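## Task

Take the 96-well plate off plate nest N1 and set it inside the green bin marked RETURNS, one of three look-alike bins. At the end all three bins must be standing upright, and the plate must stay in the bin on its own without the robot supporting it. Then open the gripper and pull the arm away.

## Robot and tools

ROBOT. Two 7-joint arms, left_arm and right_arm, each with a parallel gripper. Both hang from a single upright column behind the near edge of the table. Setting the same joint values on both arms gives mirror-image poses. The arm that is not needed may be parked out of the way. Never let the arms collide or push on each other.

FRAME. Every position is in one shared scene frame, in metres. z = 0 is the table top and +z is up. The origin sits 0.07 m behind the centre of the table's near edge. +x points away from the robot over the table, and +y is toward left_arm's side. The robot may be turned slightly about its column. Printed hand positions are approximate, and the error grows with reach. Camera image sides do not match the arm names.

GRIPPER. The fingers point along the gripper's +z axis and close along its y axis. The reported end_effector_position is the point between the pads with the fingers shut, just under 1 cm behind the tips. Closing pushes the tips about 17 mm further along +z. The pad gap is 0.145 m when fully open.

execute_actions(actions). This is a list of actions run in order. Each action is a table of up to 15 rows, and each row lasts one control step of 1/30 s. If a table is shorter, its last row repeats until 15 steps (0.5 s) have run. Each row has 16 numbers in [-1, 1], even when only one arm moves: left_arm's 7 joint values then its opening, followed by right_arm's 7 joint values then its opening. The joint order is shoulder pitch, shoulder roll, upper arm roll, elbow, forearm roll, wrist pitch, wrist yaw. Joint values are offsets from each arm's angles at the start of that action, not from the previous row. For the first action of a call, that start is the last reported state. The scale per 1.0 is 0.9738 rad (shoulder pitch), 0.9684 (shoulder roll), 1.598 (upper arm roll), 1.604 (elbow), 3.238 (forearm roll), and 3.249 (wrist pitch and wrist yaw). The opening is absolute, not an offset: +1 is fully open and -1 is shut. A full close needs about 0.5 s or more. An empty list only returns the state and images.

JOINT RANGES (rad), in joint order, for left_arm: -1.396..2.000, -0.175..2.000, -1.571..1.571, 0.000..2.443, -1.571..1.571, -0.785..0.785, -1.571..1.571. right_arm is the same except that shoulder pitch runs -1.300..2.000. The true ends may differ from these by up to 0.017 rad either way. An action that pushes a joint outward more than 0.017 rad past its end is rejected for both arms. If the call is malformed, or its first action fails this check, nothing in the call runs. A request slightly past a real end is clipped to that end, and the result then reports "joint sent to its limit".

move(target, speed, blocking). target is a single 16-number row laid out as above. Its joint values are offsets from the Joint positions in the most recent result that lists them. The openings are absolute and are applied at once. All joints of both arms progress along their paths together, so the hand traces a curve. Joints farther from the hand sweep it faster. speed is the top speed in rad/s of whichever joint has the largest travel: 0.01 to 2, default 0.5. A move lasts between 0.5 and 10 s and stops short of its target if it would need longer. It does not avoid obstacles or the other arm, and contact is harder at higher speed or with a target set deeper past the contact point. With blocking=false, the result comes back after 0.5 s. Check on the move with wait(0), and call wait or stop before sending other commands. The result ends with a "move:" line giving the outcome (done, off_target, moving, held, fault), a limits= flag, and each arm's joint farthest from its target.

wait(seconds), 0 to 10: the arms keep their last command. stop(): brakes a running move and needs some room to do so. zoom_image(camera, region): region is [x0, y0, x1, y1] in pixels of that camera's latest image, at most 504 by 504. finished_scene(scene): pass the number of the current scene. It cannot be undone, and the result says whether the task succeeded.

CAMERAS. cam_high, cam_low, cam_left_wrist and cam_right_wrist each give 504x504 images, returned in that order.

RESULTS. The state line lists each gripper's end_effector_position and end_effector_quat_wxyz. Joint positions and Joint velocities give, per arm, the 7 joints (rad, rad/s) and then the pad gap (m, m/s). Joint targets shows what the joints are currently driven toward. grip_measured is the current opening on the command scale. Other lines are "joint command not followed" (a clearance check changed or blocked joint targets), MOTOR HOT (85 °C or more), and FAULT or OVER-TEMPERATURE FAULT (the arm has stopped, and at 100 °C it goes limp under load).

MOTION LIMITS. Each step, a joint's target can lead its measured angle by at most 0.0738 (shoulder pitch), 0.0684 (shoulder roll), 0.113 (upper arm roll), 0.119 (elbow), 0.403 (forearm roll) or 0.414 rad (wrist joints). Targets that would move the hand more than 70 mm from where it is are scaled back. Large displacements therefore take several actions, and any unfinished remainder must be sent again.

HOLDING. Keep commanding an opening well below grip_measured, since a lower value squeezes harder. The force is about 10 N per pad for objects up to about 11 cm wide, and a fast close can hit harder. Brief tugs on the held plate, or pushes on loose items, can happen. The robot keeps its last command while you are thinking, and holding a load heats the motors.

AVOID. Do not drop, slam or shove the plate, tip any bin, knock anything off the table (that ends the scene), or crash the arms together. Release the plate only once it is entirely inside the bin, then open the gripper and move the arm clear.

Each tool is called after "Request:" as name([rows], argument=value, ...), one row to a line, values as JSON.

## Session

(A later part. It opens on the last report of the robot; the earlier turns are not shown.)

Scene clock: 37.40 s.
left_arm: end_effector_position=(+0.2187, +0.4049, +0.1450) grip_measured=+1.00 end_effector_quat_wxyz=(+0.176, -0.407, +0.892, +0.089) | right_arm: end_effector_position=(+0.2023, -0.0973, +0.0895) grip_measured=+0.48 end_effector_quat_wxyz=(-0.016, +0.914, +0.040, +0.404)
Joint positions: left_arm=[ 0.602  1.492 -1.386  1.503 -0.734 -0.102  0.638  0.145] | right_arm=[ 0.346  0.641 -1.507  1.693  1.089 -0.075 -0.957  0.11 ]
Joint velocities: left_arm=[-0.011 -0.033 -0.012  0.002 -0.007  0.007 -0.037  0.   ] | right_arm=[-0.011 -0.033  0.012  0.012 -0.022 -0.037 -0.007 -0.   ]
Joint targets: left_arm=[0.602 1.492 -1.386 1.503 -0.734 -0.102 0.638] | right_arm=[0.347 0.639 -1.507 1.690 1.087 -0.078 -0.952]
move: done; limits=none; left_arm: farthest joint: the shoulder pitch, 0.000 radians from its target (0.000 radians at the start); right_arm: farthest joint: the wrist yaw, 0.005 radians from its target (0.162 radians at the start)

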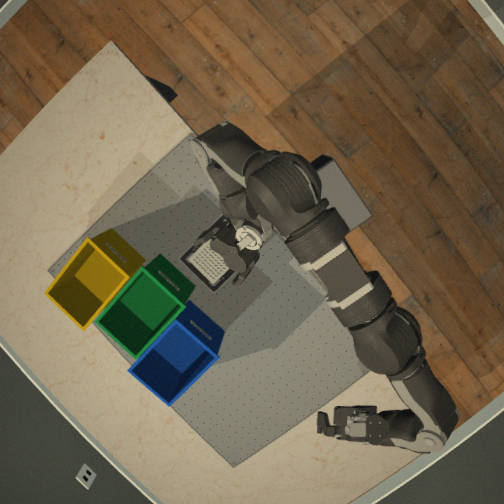

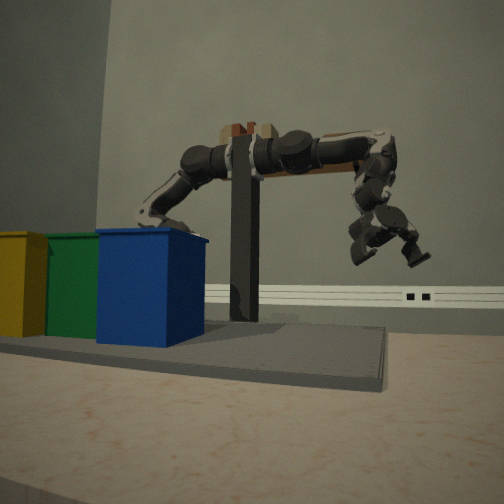

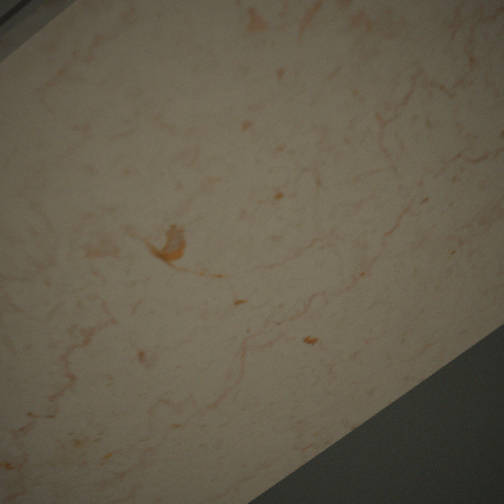

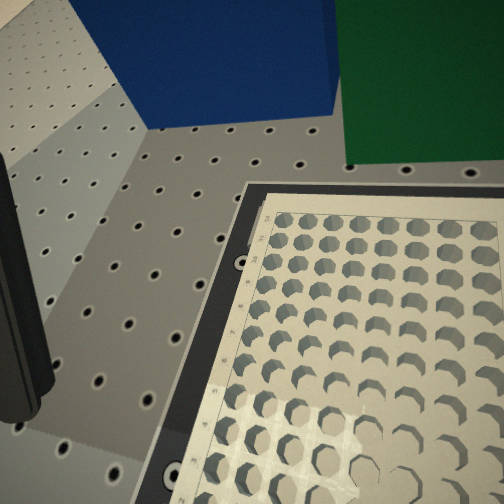

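Request:
move(target=[0,0,0,0,0,0,0,1, -0.0269,-0.0882,-0.0019,-0.1373,-0.0001,-0.0313,0.0279,0.48], speed=0.25)

Scene clock: 40.37 s.
left_arm: end_effector_position=(+0.2187, +0.4049, +0.1450) grip_measured=+1.00 end_effector_quat_wxyz=(+0.176, -0.407, +0.892, +0.089) | right_arm: end_effector_position=(+0.2079, -0.1033, +0.0550) grip_measured=+0.48 end_effector_quat_wxyz=(-0.007, +0.913, +0.022, +0.408)
Joint positions: left_arm=[ 0.602  1.492 -1.386  1.503 -0.734 -0.102  0.638  0.145] | right_arm=[ 0.322  0.557 -1.507  1.475  1.088 -0.173 -0.871  0.11 ]
Joint velocities: left_arm=[ 0.011 -0.033  0.012 -0.007 -0.066 -0.007 -0.022  0.   ] | right_arm=[-0.099 -0.099  0.012  0.002  0.022 -0.051  0.081  0.   ]
Joint targets: left_arm=[0.602 1.492 -1.386 1.503 -0.734 -0.102 0.638] | right_arm=[0.320 0.555 -1.510 1.472 1.088 -0.176 -0.866]
move: done; limits=none; left_arm: farthest joint: the shoulder pitch, 0.000 radians from its target (0.000 radians at the start); right_arm: farthest joint: the wrist yaw, 0.005 radians from its target (0.090 radians at the start)

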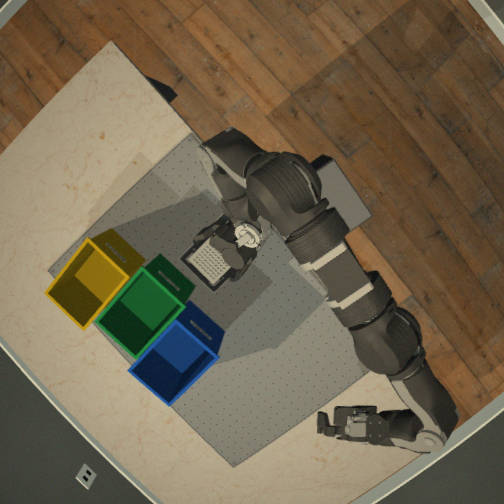

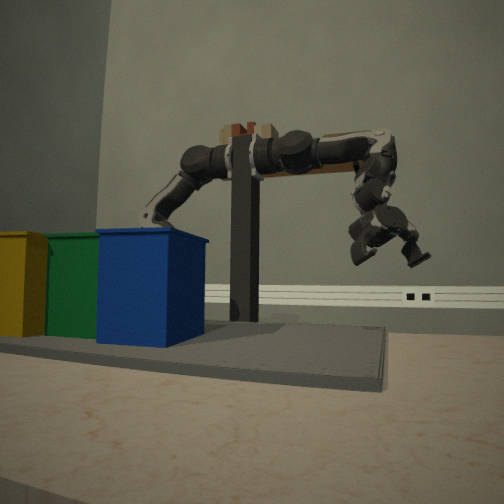

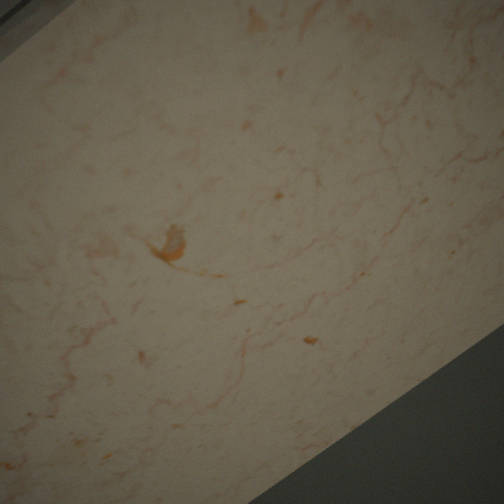

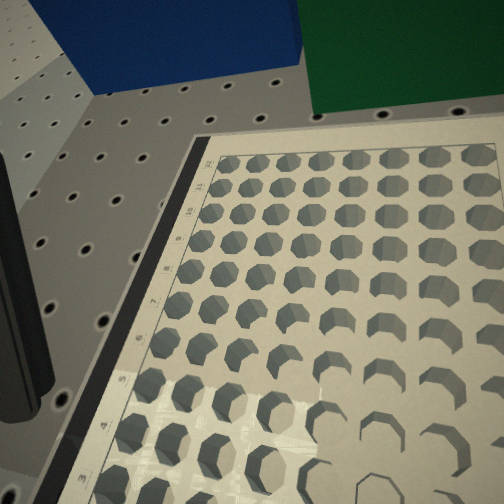

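Request:
zoom_image(camera="cam_right_wrist", region=[0, 120, 256, 504])

Request:
zoom_image(camera="cam_right_wrist", region=[248, 110, 504, 366])

Region (0, 120, 256, 504) of cam_right_wrist's 504x504 image, scaled by 1.312, with more detail than that image has.

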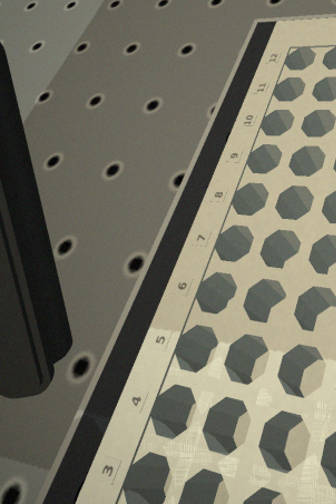

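Region (248, 110, 504, 366) of cam_right_wrist's 504x504 image, scaled by 1.969, with more detail than that image has.

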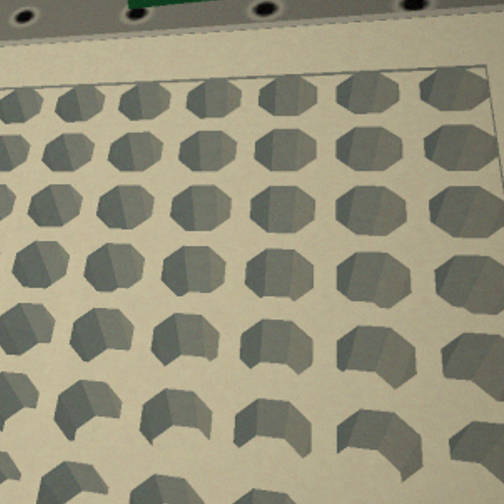

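Request:
move(target=[0,0,0,0,0,0,0,1, -0.0104,-0.0375,-0.0027,-0.0354,0.0010,-0.0085,0.0026,0.42], speed=0.12)

Scene clock: 41.83 s.
left_arm: end_effector_position=(+0.2187, +0.4049, +0.1450) grip_measured=+1.00 end_effector_quat_wxyz=(+0.176, -0.407, +0.892, +0.089) | right_arm: end_effector_position=(+0.2080, -0.1012, +0.0473) grip_measured=+0.42 end_effector_quat_wxyz=(-0.004, +0.913, +0.014, +0.408)
Joint positions: left_arm=[ 0.602  1.492 -1.386  1.503 -0.734 -0.102  0.638  0.145] | right_arm=[ 0.314  0.522 -1.508  1.421  1.09  -0.198 -0.868  0.106]
Joint velocities: left_arm=[-0.033 -0.033  0.002 -0.037 -0.022 -0.022  0.066  0.   ] | right_arm=[ 0.077 -0.077 -0.007 -0.002 -0.066 -0.022 -0.037 -0.   ]
Joint targets: left_arm=[0.602 1.492 -1.386 1.503 -0.734 -0.102 0.638] | right_arm=[0.312 0.521 -1.512 1.418 1.091 -0.201 -0.863]
move: done; limits=none; left_arm: farthest joint: the shoulder pitch, 0.000 radians from its target (0.000 radians at the start); right_arm: farthest joint: the wrist yaw, 0.006 radians from its target (0.009 radians at the start)

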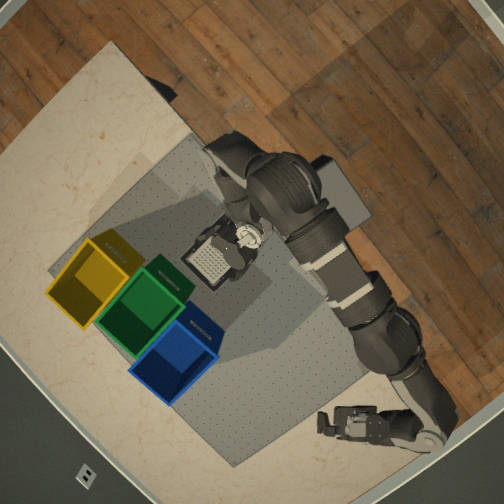

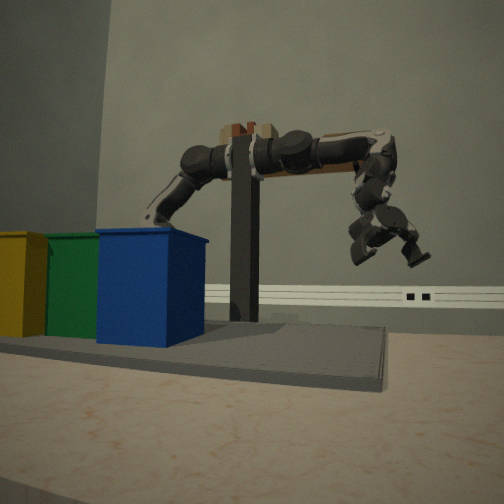

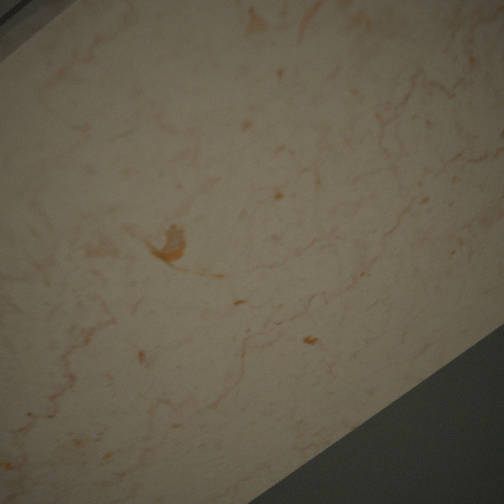

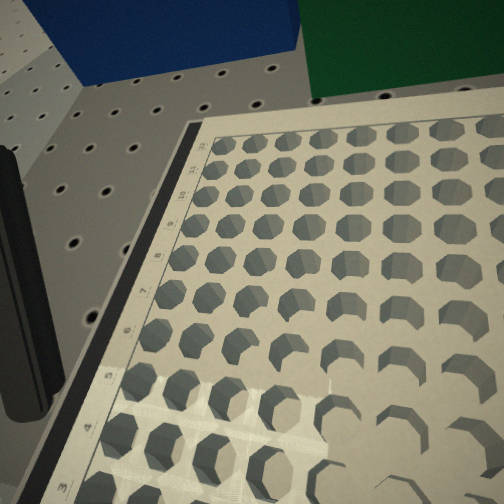

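Request:
execute_actions([
  [[0,0,0,0,0,0,0,1, 0,0,0,0,0,0,0,0.38],[0,0,0,0,0,0,0,1, 0,0,0,0,0,0,0,0.34],[0,0,0,0,0,0,0,1, 0,0,0,0,0,0,0,0.30],[0,0,0,0,0,0,0,1, 0,0,0,0,0,0,0,0.26],[0,0,0,0,0,0,0,1, 0,0,0,0,0,0,0,0.22],[0,0,0,0,0,0,0,1, 0,0,0,0,0,0,0,0.19],[0,0,0,0,0,0,0,1, 0,0,0,0,0,0,0,0.16],[0,0,0,0,0,0,0,1, 0,0,0,0,0,0,0,0.13],[0,0,0,0,0,0,0,1, 0,0,0,0,0,0,0,0.10],[0,0,0,0,0,0,0,1, 0,0,0,0,0,0,0,0.06],[0,0,0,0,0,0,0,1, 0,0,0,0,0,0,0,0.0],[0,0,0,0,0,0,0,1, 0,0,0,0,0,0,0,-0.08],[0,0,0,0,0,0,0,1, 0,0,0,0,0,0,0,-0.16],[0,0,0,0,0,0,0,1, 0,0,0,0,0,0,0,-0.25],[0,0,0,0,0,0,0,1, 0,0,0,0,0,0,0,-0.33]],
])

Scene clock: 42.57 s.
left_arm: end_effector_position=(+0.2187, +0.4049, +0.1450) grip_measured=+1.00 end_effector_quat_wxyz=(+0.176, -0.407, +0.892, +0.089) | right_arm: end_effector_position=(+0.2082, -0.1026, +0.0474) grip_measured=+0.12 end_effector_quat_wxyz=(-0.002, +0.912, +0.013, +0.409)
Joint positions: left_arm=[ 0.602  1.492 -1.386  1.503 -0.734 -0.102  0.638  0.145] | right_arm=[ 0.314  0.523 -1.508  1.421  1.089 -0.199 -0.872  0.084]
Joint velocities: left_arm=[-0.055 -0.077 -0.017  0.037  0.007  0.022  0.022  0.   ] | right_arm=[-0.011  0.055 -0.027 -0.012  0.007 -0.007 -0.037  0.   ]
Joint targets: left_arm=[0.602 1.492 -1.386 1.503 -0.734 -0.102 0.638] | right_arm=[0.314 0.521 -1.508 1.421 1.089 -0.198 -0.868]

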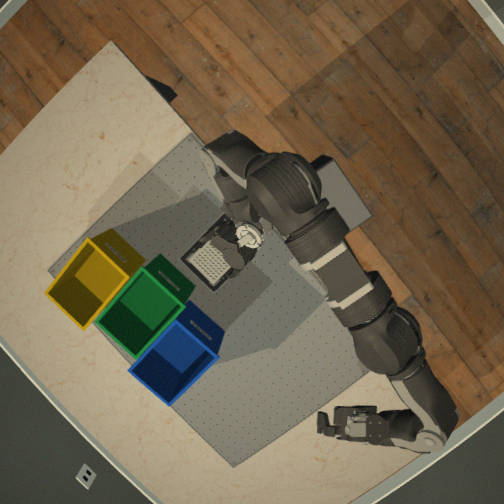

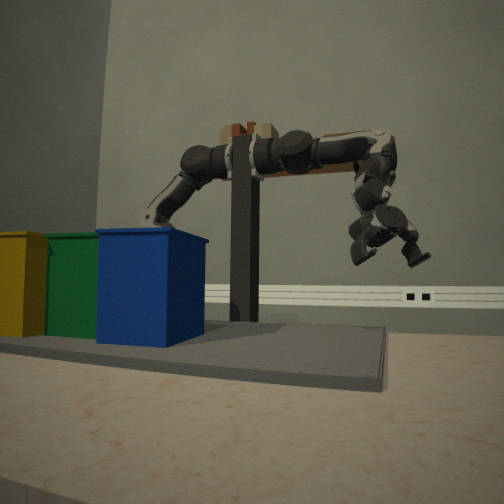

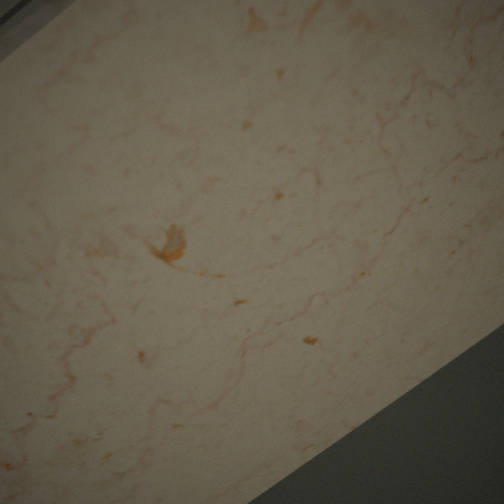

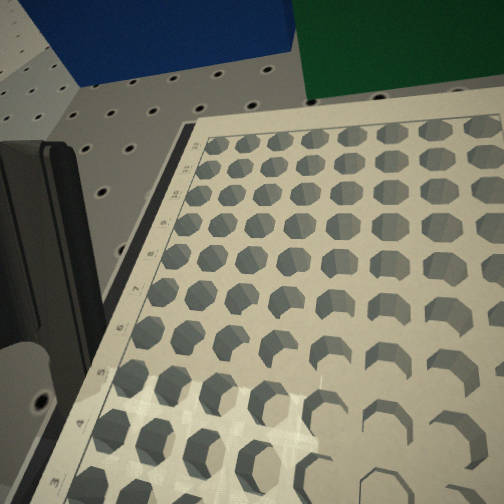

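Request:
zoom_image(camera="cam_right_wrist", region=[0, 250, 200, 504])

Region (0, 250, 200, 504) of cam_right_wrist's 504x504 image, scaled by 1.984, with more detail than that image has; it fills the left 397 columns of this view, and the rest is white.

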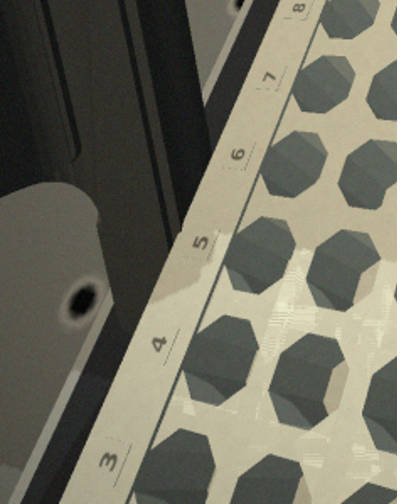

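Request:
move(target=[0,0,0,0,0,0,0,1, 0.0605,0.1299,0.0029,0.2041,0.0105,0.0383,-0.0518,-0.4], speed=0.3)

Scene clock: 46.30 s.
left_arm: end_effector_position=(+0.2187, +0.4049, +0.1450) grip_measured=+1.00 end_effector_quat_wxyz=(+0.176, -0.407, +0.892, +0.089) | right_arm: end_effector_position=(+0.2069, -0.1009, +0.1025) grip_measured=+0.12 end_effector_quat_wxyz=(-0.005, +0.913, +0.014, +0.408)
Joint positions: left_arm=[ 0.602  1.492 -1.386  1.503 -0.734 -0.102  0.638  0.145] | right_arm=[ 0.371  0.649 -1.506  1.747  1.122 -0.077 -1.035  0.084]
Joint velocities: left_arm=[-0.033  0.099 -0.002 -0.007  0.007  0.066 -0.051  0.   ] | right_arm=[ 0.011 -0.033  0.002 -0.017  0.066  0.007  0.007 -0.   ]
Joint targets: left_arm=[0.602 1.492 -1.386 1.503 -0.734 -0.102 0.638] | right_arm=[0.373 0.649 -1.503 1.748 1.123 -0.075 -1.040]
move: done; limits=none; left_arm: farthest joint: the shoulder pitch, 0.000 radians from its target (0.000 radians at the start); right_arm: farthest joint: the wrist yaw, 0.006 radians from its target (0.169 radians at the start)

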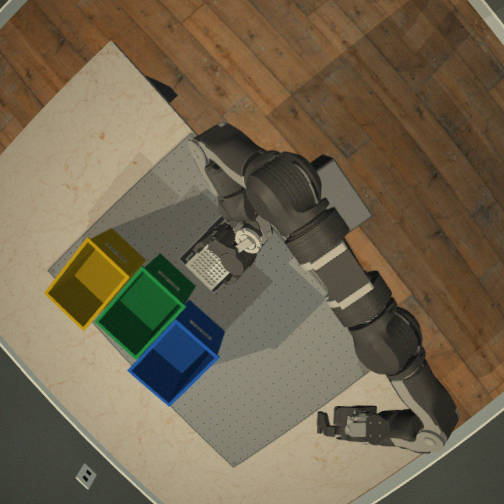

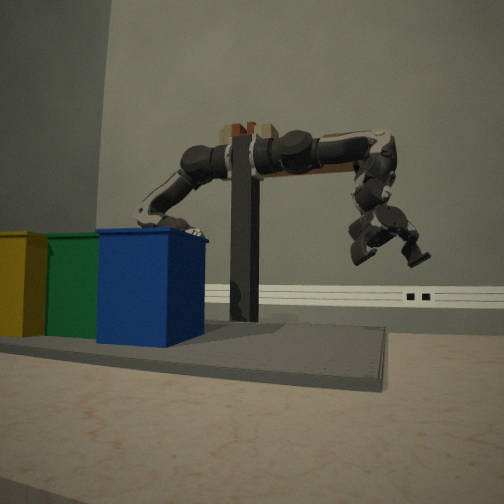

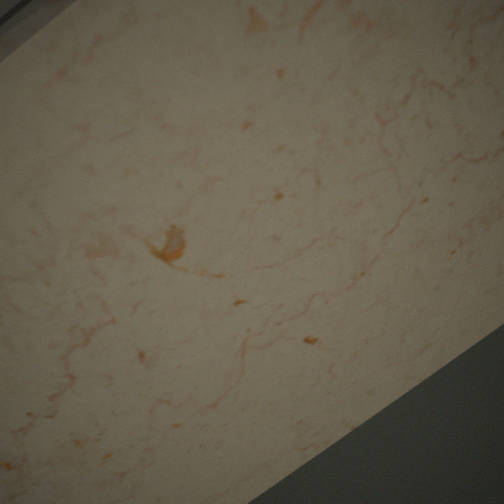

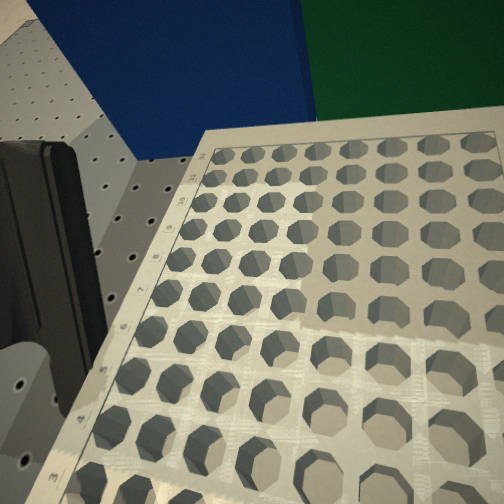

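Request:
execute_actions(actions=[])

Scene clock: 46.80 s.
left_arm: end_effector_position=(+0.2187, +0.4049, +0.1450) grip_measured=+1.00 end_effector_quat_wxyz=(+0.176, -0.407, +0.892, +0.089) | right_arm: end_effector_position=(+0.2069, -0.1009, +0.1025) grip_measured=+0.12 end_effector_quat_wxyz=(-0.005, +0.913, +0.014, +0.408)
Joint positions: left_arm=[ 0.602  1.492 -1.386  1.503 -0.734 -0.102  0.638  0.145] | right_arm=[ 0.371  0.649 -1.506  1.747  1.122 -0.077 -1.035  0.084]
Joint velocities: left_arm=[ 0.033 -0.077 -0.007  0.017 -0.022 -0.037 -0.095  0.   ] | right_arm=[ 0.011 -0.121 -0.012 -0.022  0.007 -0.007 -0.066  0.   ]
Joint targets: left_arm=[0.602 1.492 -1.386 1.503 -0.734 -0.102 0.638] | right_arm=[0.373 0.649 -1.503 1.748 1.123 -0.075 -1.040]

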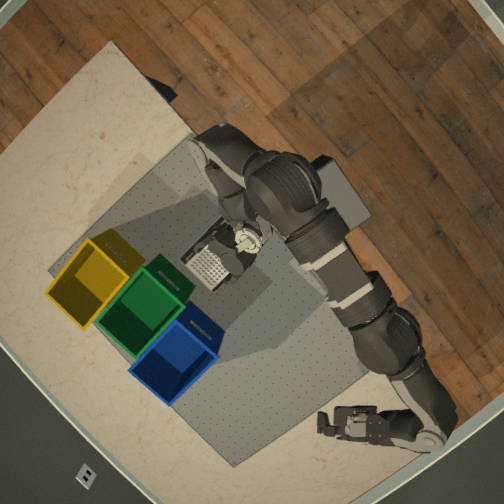

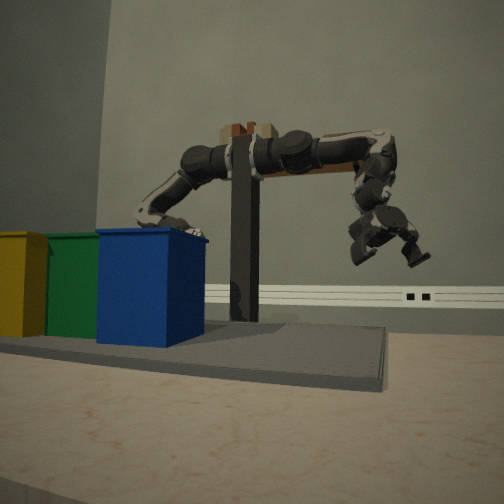

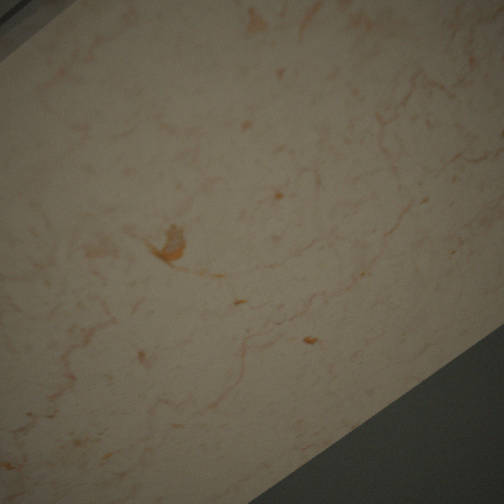

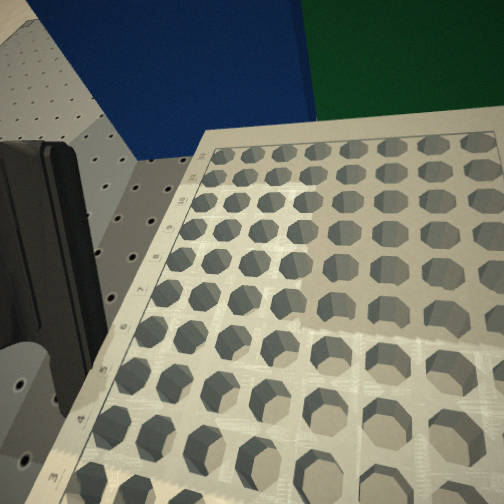

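Request:
move(target=[0,0,0,0,0,0,0,1, 0.0503,0.0527,0.0038,0.0704,-0.0840,0.0391,0.2108,-0.4], speed=0.7)

Scene clock: 53.50 s.
left_arm: end_effector_position=(+0.2187, +0.4049, +0.1450) grip_measured=+1.00 end_effector_quat_wxyz=(+0.176, -0.407, +0.892, +0.089) | right_arm: end_effector_position=(+0.1804, +0.0037, +0.1565) grip_measured=+0.12 end_effector_quat_wxyz=(-0.266, +0.809, +0.287, +0.439)
Joint positions: left_arm=[ 0.602  1.492 -1.386  1.503 -0.734 -0.102  0.638  0.145] | right_arm=[ 0.418  0.698 -1.505  1.857  0.852  0.048 -0.355  0.084]
Joint velocities: left_arm=[ 0.011 -0.011 -0.007 -0.012 -0.007 -0.066  0.051  0.   ] | right_arm=[-0.033  0.033 -0.017 -0.012  0.037 -0.051 -0.037 -0.   ]
Joint targets: left_arm=[0.602 1.492 -1.386 1.503 -0.734 -0.102 0.638] | right_arm=[0.420 0.699 -1.501 1.860 0.850 0.050 -0.350]
move: done; limits=none; left_arm: farthest joint: the shoulder pitch, 0.000 radians from its target (0.000 radians at the start); right_arm: farthest joint: the upper arm roll, 0.005 radians from its target (0.007 radians at the start)

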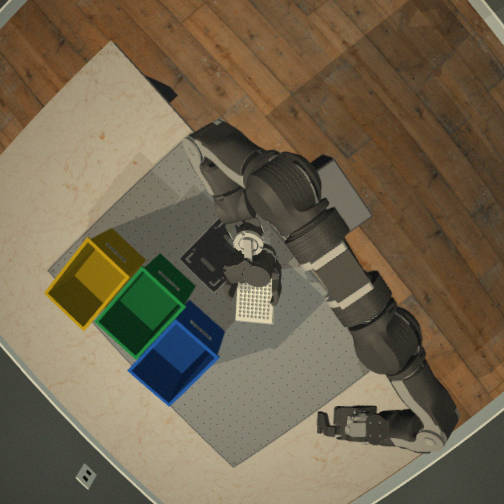

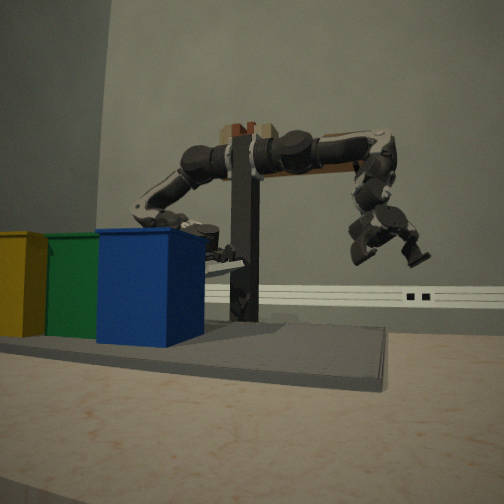

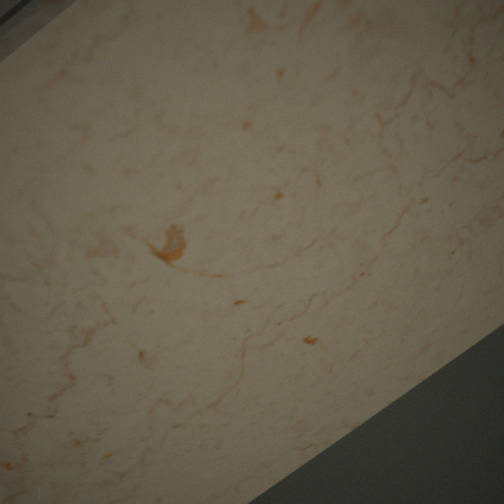

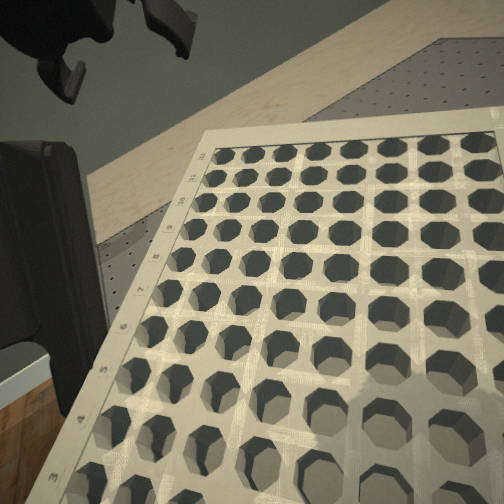

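Request:
move(target=[0,0,0,0,0,0,0,1, 0.996,0.1053,0.0031,0.1203,-0.2322,0.0622,0.2632,-0.4], speed=0.7)

Scene clock: 55.53 s.
left_arm: end_effector_position=(+0.2187, +0.4049, +0.1450) grip_measured=+1.00 end_effector_quat_wxyz=(+0.176, -0.407, +0.892, +0.089) | right_arm: end_effector_position=(+0.2646, -0.0054, +0.3520) grip_measured=+0.12 end_effector_quat_wxyz=(+0.062, +0.339, +0.800, +0.491)
Joint positions: left_arm=[ 0.602  1.492 -1.386  1.503 -0.734 -0.102  0.638  0.145] | right_arm=[ 1.388  0.799 -1.499  2.048  0.102  0.247  0.496  0.084]
Joint velocities: left_arm=[ 0.055 -0.033  0.007 -0.012  0.037  0.007 -0.037  0.   ] | right_arm=[-0.055 -0.011  0.007  0.007 -0.022  0.037 -0.037 -0.   ]
Joint targets: left_arm=[0.602 1.492 -1.386 1.503 -0.734 -0.102 0.638] | right_arm=[1.388 0.800 -1.499 2.050 0.100 0.250 0.500]
move: done; limits=none; left_arm: farthest joint: the shoulder pitch, 0.000 radians from its target (0.000 radians at the start); right_arm: farthest joint: the wrist yaw, 0.004 radians from its target (0.855 radians at the start)

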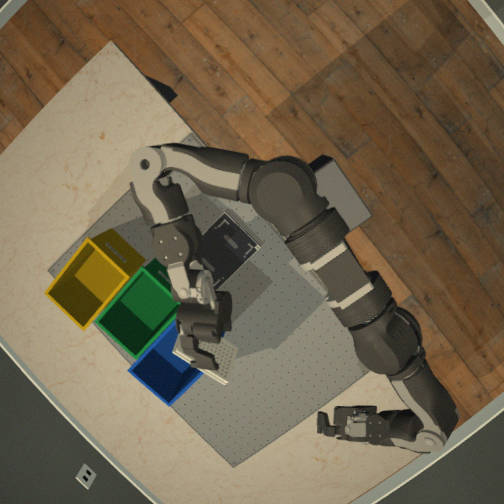

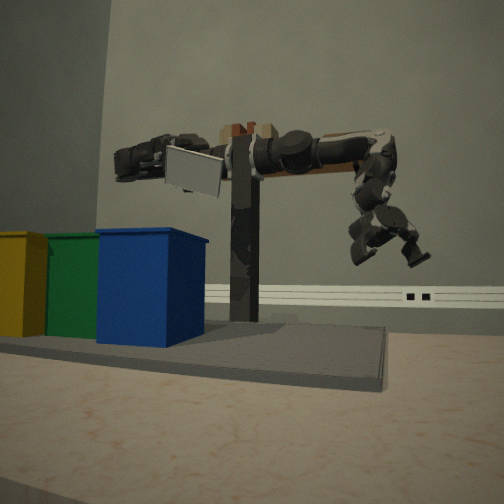

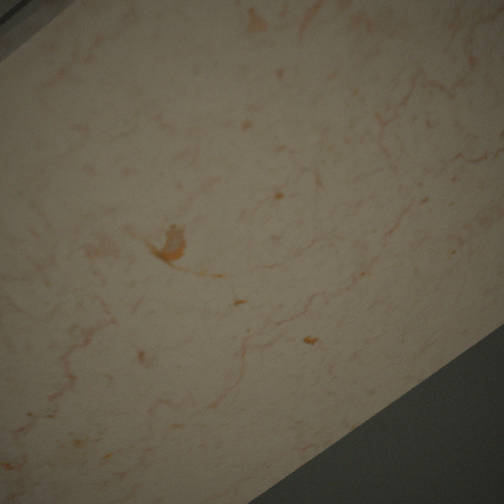

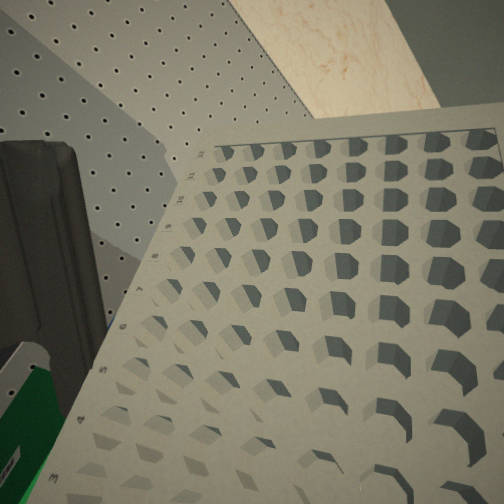

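Request:
move(target=[0,0,0,0,0,0,0,1, 0.1376,-0.6186,-0.0119,-0.7706,-0.0683,0.0496,0.2835,-0.4], speed=0.7)

Scene clock: 57.87 s.
left_arm: end_effector_position=(+0.2187, +0.4049, +0.1450) grip_measured=+1.00 end_effector_quat_wxyz=(+0.176, -0.407, +0.892, +0.089) | right_arm: end_effector_position=(+0.3965, -0.1136, +0.2900) grip_measured=+0.12 end_effector_quat_wxyz=(+0.075, +0.661, +0.745, +0.051)
Joint positions: left_arm=[ 0.602  1.492 -1.386  1.503 -0.734 -0.102  0.638  0.145] | right_arm=[ 1.518  0.201 -1.513  0.813 -0.116  0.405  1.412  0.084]
Joint velocities: left_arm=[ 0.033 -0.055  0.017 -0.002 -0.007 -0.007  0.037  0.   ] | right_arm=[ 0.011 -0.055 -0.007 -0.007 -0.051  0.007 -0.022  0.   ]
Joint targets: left_arm=[0.602 1.492 -1.386 1.503 -0.734 -0.102 0.638] | right_arm=[1.522 0.200 -1.518 0.813 -0.119 0.408 1.417]
move: done; limits=none; left_arm: farthest joint: the shoulder pitch, 0.000 radians from its target (0.000 radians at the start); right_arm: farthest joint: the upper arm roll, 0.005 radians from its target (0.019 radians at the start)

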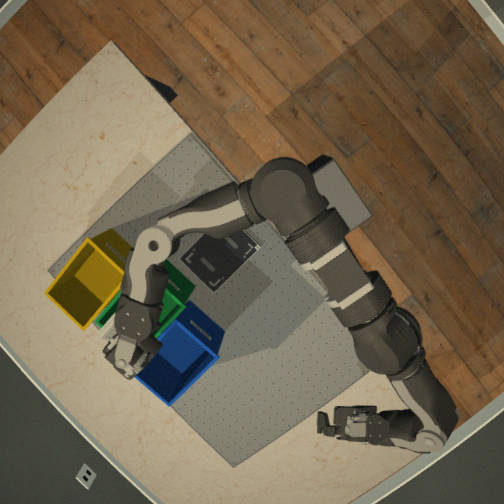

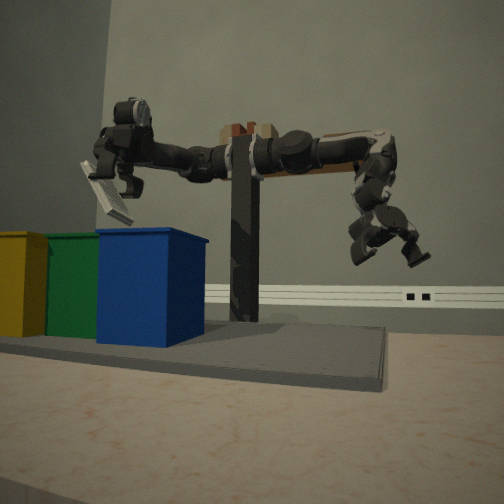

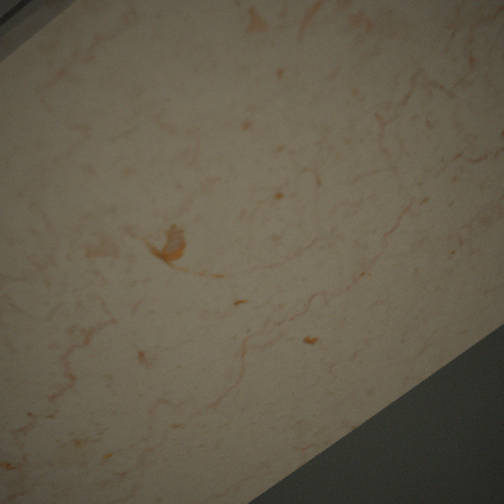

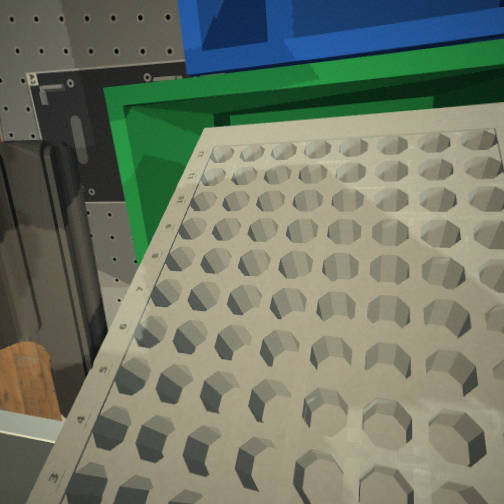

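Request:
zoom_image(camera="cam_right_wrist", region=[60, 20, 312, 272])

Request:
zoom_image(camera="cam_high", region=[40, 220, 240, 420])

Region (60, 20, 312, 272) of cam_right_wrist's 504x504 image, scaled by 2.000, with more detail than that image has.

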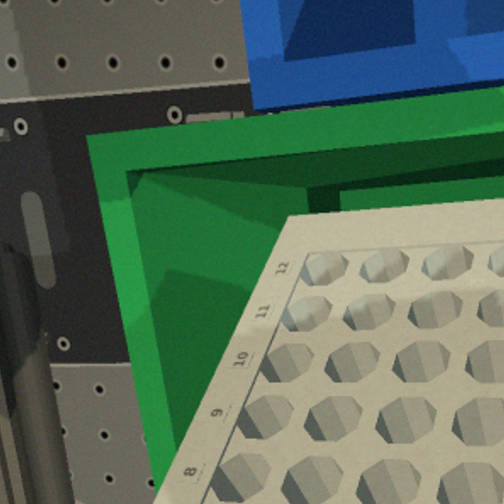

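Region (40, 220, 240, 420) of cam_high's 504x504 image, scaled by 2.520, with more detail than that image has.

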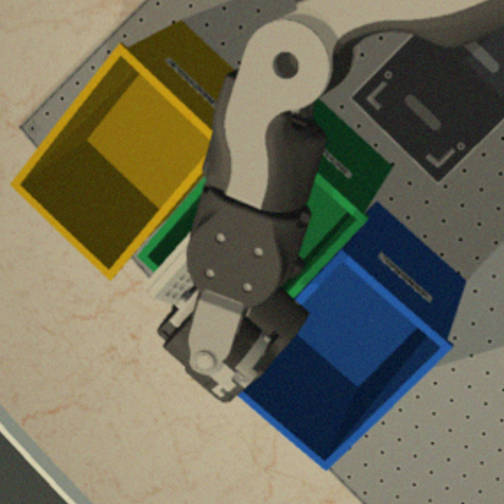

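Request:
move(target=[0,0,0,0,0,0,0,1, -0.0945,-0.0444,-0.0038,-0.0617,-0.0068,-0.0148,-0.0280,-0.4], speed=0.2)

Scene clock: 60.93 s.
left_arm: end_effector_position=(+0.2187, +0.4049, +0.1450) grip_measured=+1.00 end_effector_quat_wxyz=(+0.176, -0.407, +0.892, +0.089) | right_arm: end_effector_position=(+0.4008, -0.1162, +0.2515) grip_measured=+0.12 end_effector_quat_wxyz=(+0.075, +0.663, +0.743, +0.047)
Joint positions: left_arm=[ 0.602  1.492 -1.386  1.503 -0.734 -0.102  0.638  0.145] | right_arm=[ 1.427  0.159 -1.517  0.715 -0.137  0.36   1.327  0.084]
Joint velocities: left_arm=[-0.033  0.011  0.012 -0.012 -0.066  0.022 -0.022 -0.   ] | right_arm=[-0.055  0.011 -0.002 -0.002  0.007 -0.022 -0.007  0.   ]
Joint targets: left_arm=[0.602 1.492 -1.386 1.503 -0.734 -0.102 0.638] | right_arm=[1.426 0.158 -1.520 0.714 -0.139 0.357 1.321]
move: done; limits=none; left_arm: farthest joint: the shoulder pitch, 0.000 radians from its target (0.000 radians at the start); right_arm: farthest joint: the wrist yaw, 0.006 radians from its target (0.091 radians at the start)

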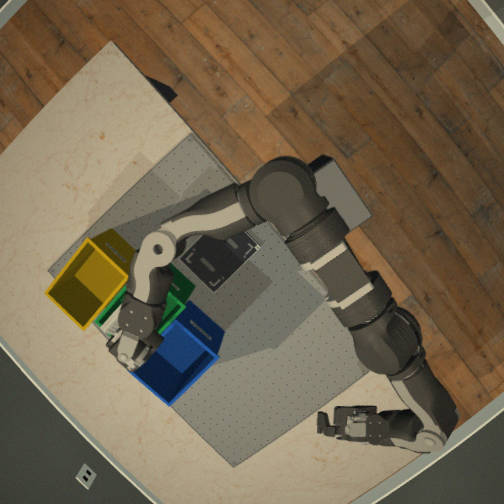

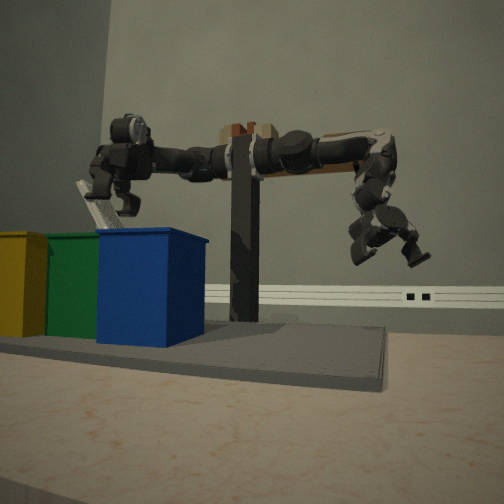

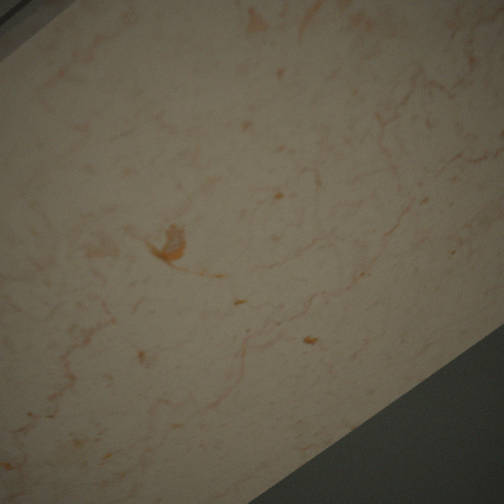

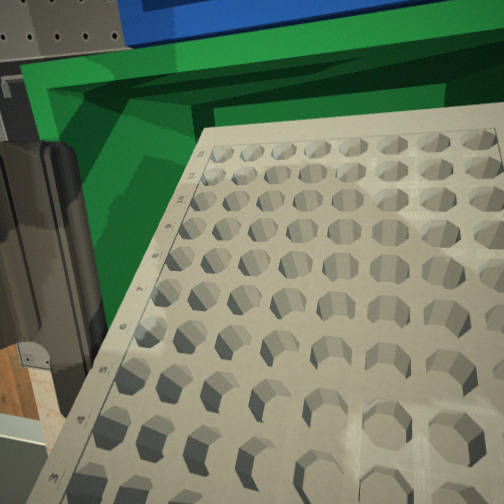

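Request:
zoom_image(camera="cam_right_wrist", region=[0, 0, 252, 252])

Request:
zoom_image(camera="cam_right_wrist", region=[252, 0, 504, 252])

Region (0, 0, 252, 252) of cam_right_wrist's 504x504 image, scaled by 2.000, with more detail than that image has.

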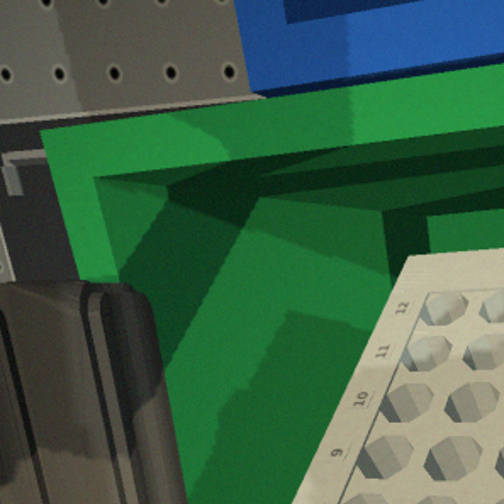

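Region (252, 0, 504, 252) of cam_right_wrist's 504x504 image, scaled by 2.000, with more detail than that image has.

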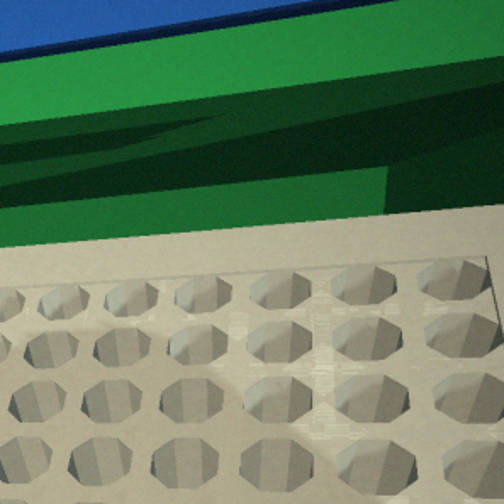

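Request:
move(target=[0,0,0,0,0,0,0,1, -0.1222,-0.0723,-0.0019,-0.0848,-0.0068,-0.0185,-0.0462,-0.4], speed=0.18)

Scene clock: 65.53 s.
left_arm: end_effector_position=(+0.2187, +0.4049, +0.1450) grip_measured=+1.00 end_effector_quat_wxyz=(+0.176, -0.407, +0.892, +0.089) | right_arm: end_effector_position=(+0.4045, -0.1127, +0.2022) grip_measured=+0.12 end_effector_quat_wxyz=(+0.082, +0.662, +0.743, +0.056)
Joint positions: left_arm=[ 0.602  1.492 -1.386  1.503 -0.734 -0.102  0.638  0.145] | right_arm=[ 1.309  0.09  -1.517  0.58  -0.157  0.303  1.182  0.084]
Joint velocities: left_arm=[ 0.055  0.011  0.007 -0.017  0.022 -0.022 -0.022 -0.   ] | right_arm=[ 0.033 -0.055 -0.017 -0.007  0.022 -0.007  0.051 -0.   ]
Joint targets: left_arm=[0.602 1.492 -1.386 1.503 -0.734 -0.102 0.638] | right_arm=[1.308 0.089 -1.520 0.579 -0.158 0.300 1.177]
move: done; limits=none; left_arm: farthest joint: the shoulder pitch, 0.000 radians from its target (0.000 radians at the start); right_arm: farthest joint: the wrist yaw, 0.005 radians from its target (0.150 radians at the start)

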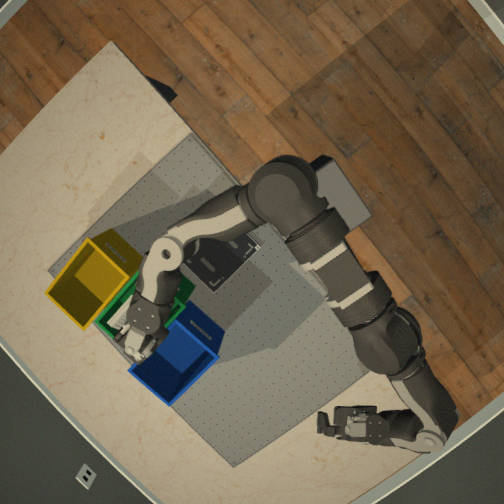

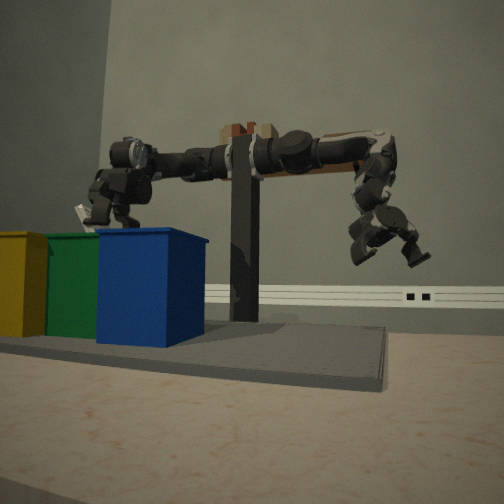

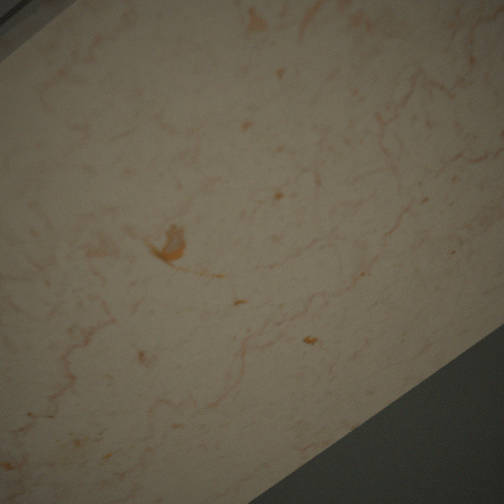

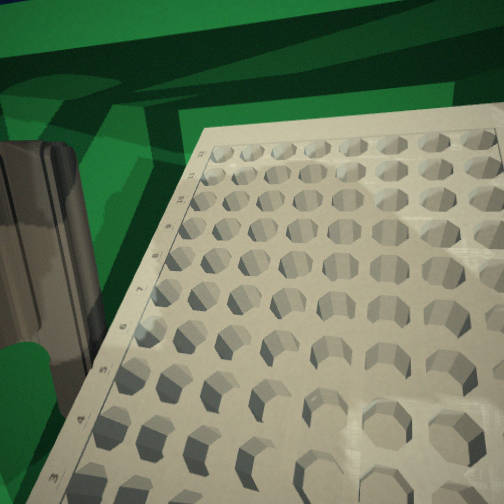

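Request:
zoom_image(camera="cam_high", region=[80, 260, 200, 380])

Request:
zoom_image(camera="cam_low", region=[40, 130, 180, 270])

Request:
zoom_image(camera="cam_right_wrist", region=[0, 0, 252, 252])

Region (80, 260, 200, 380) of cam_high's 504x504 image, scaled by 4.200, with more detail than that image has.

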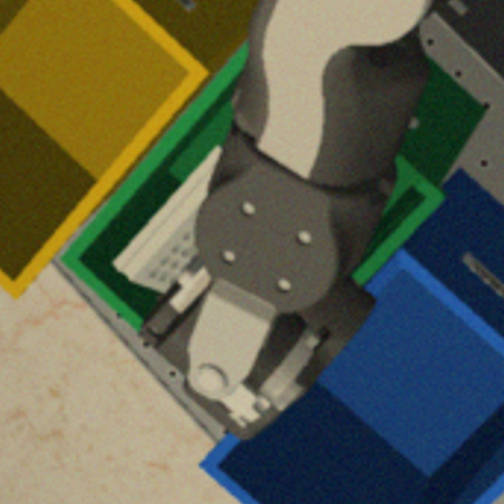

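Region (40, 130, 180, 270) of cam_low's 504x504 image, scaled by 3.600, with more detail than that image has.

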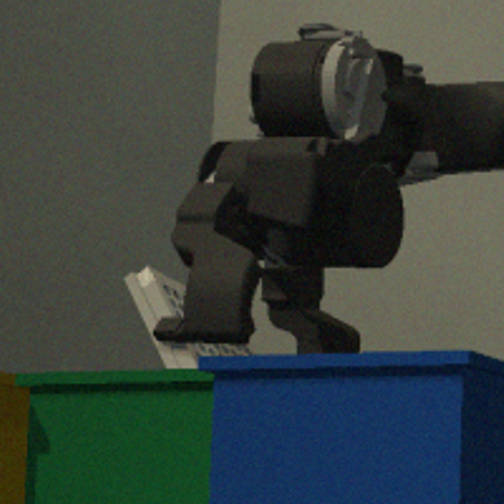

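Region (0, 0, 252, 252) of cam_right_wrist's 504x504 image, scaled by 2.000, with more detail than that image has.

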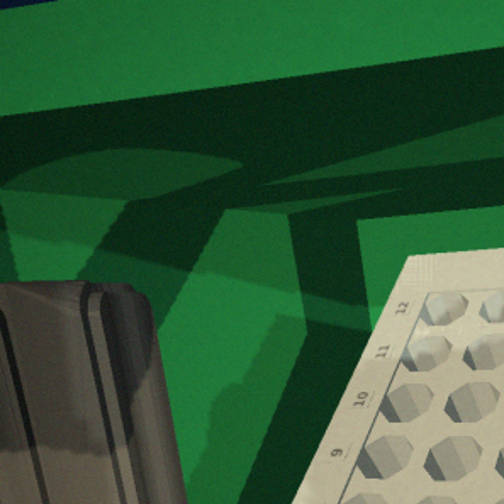

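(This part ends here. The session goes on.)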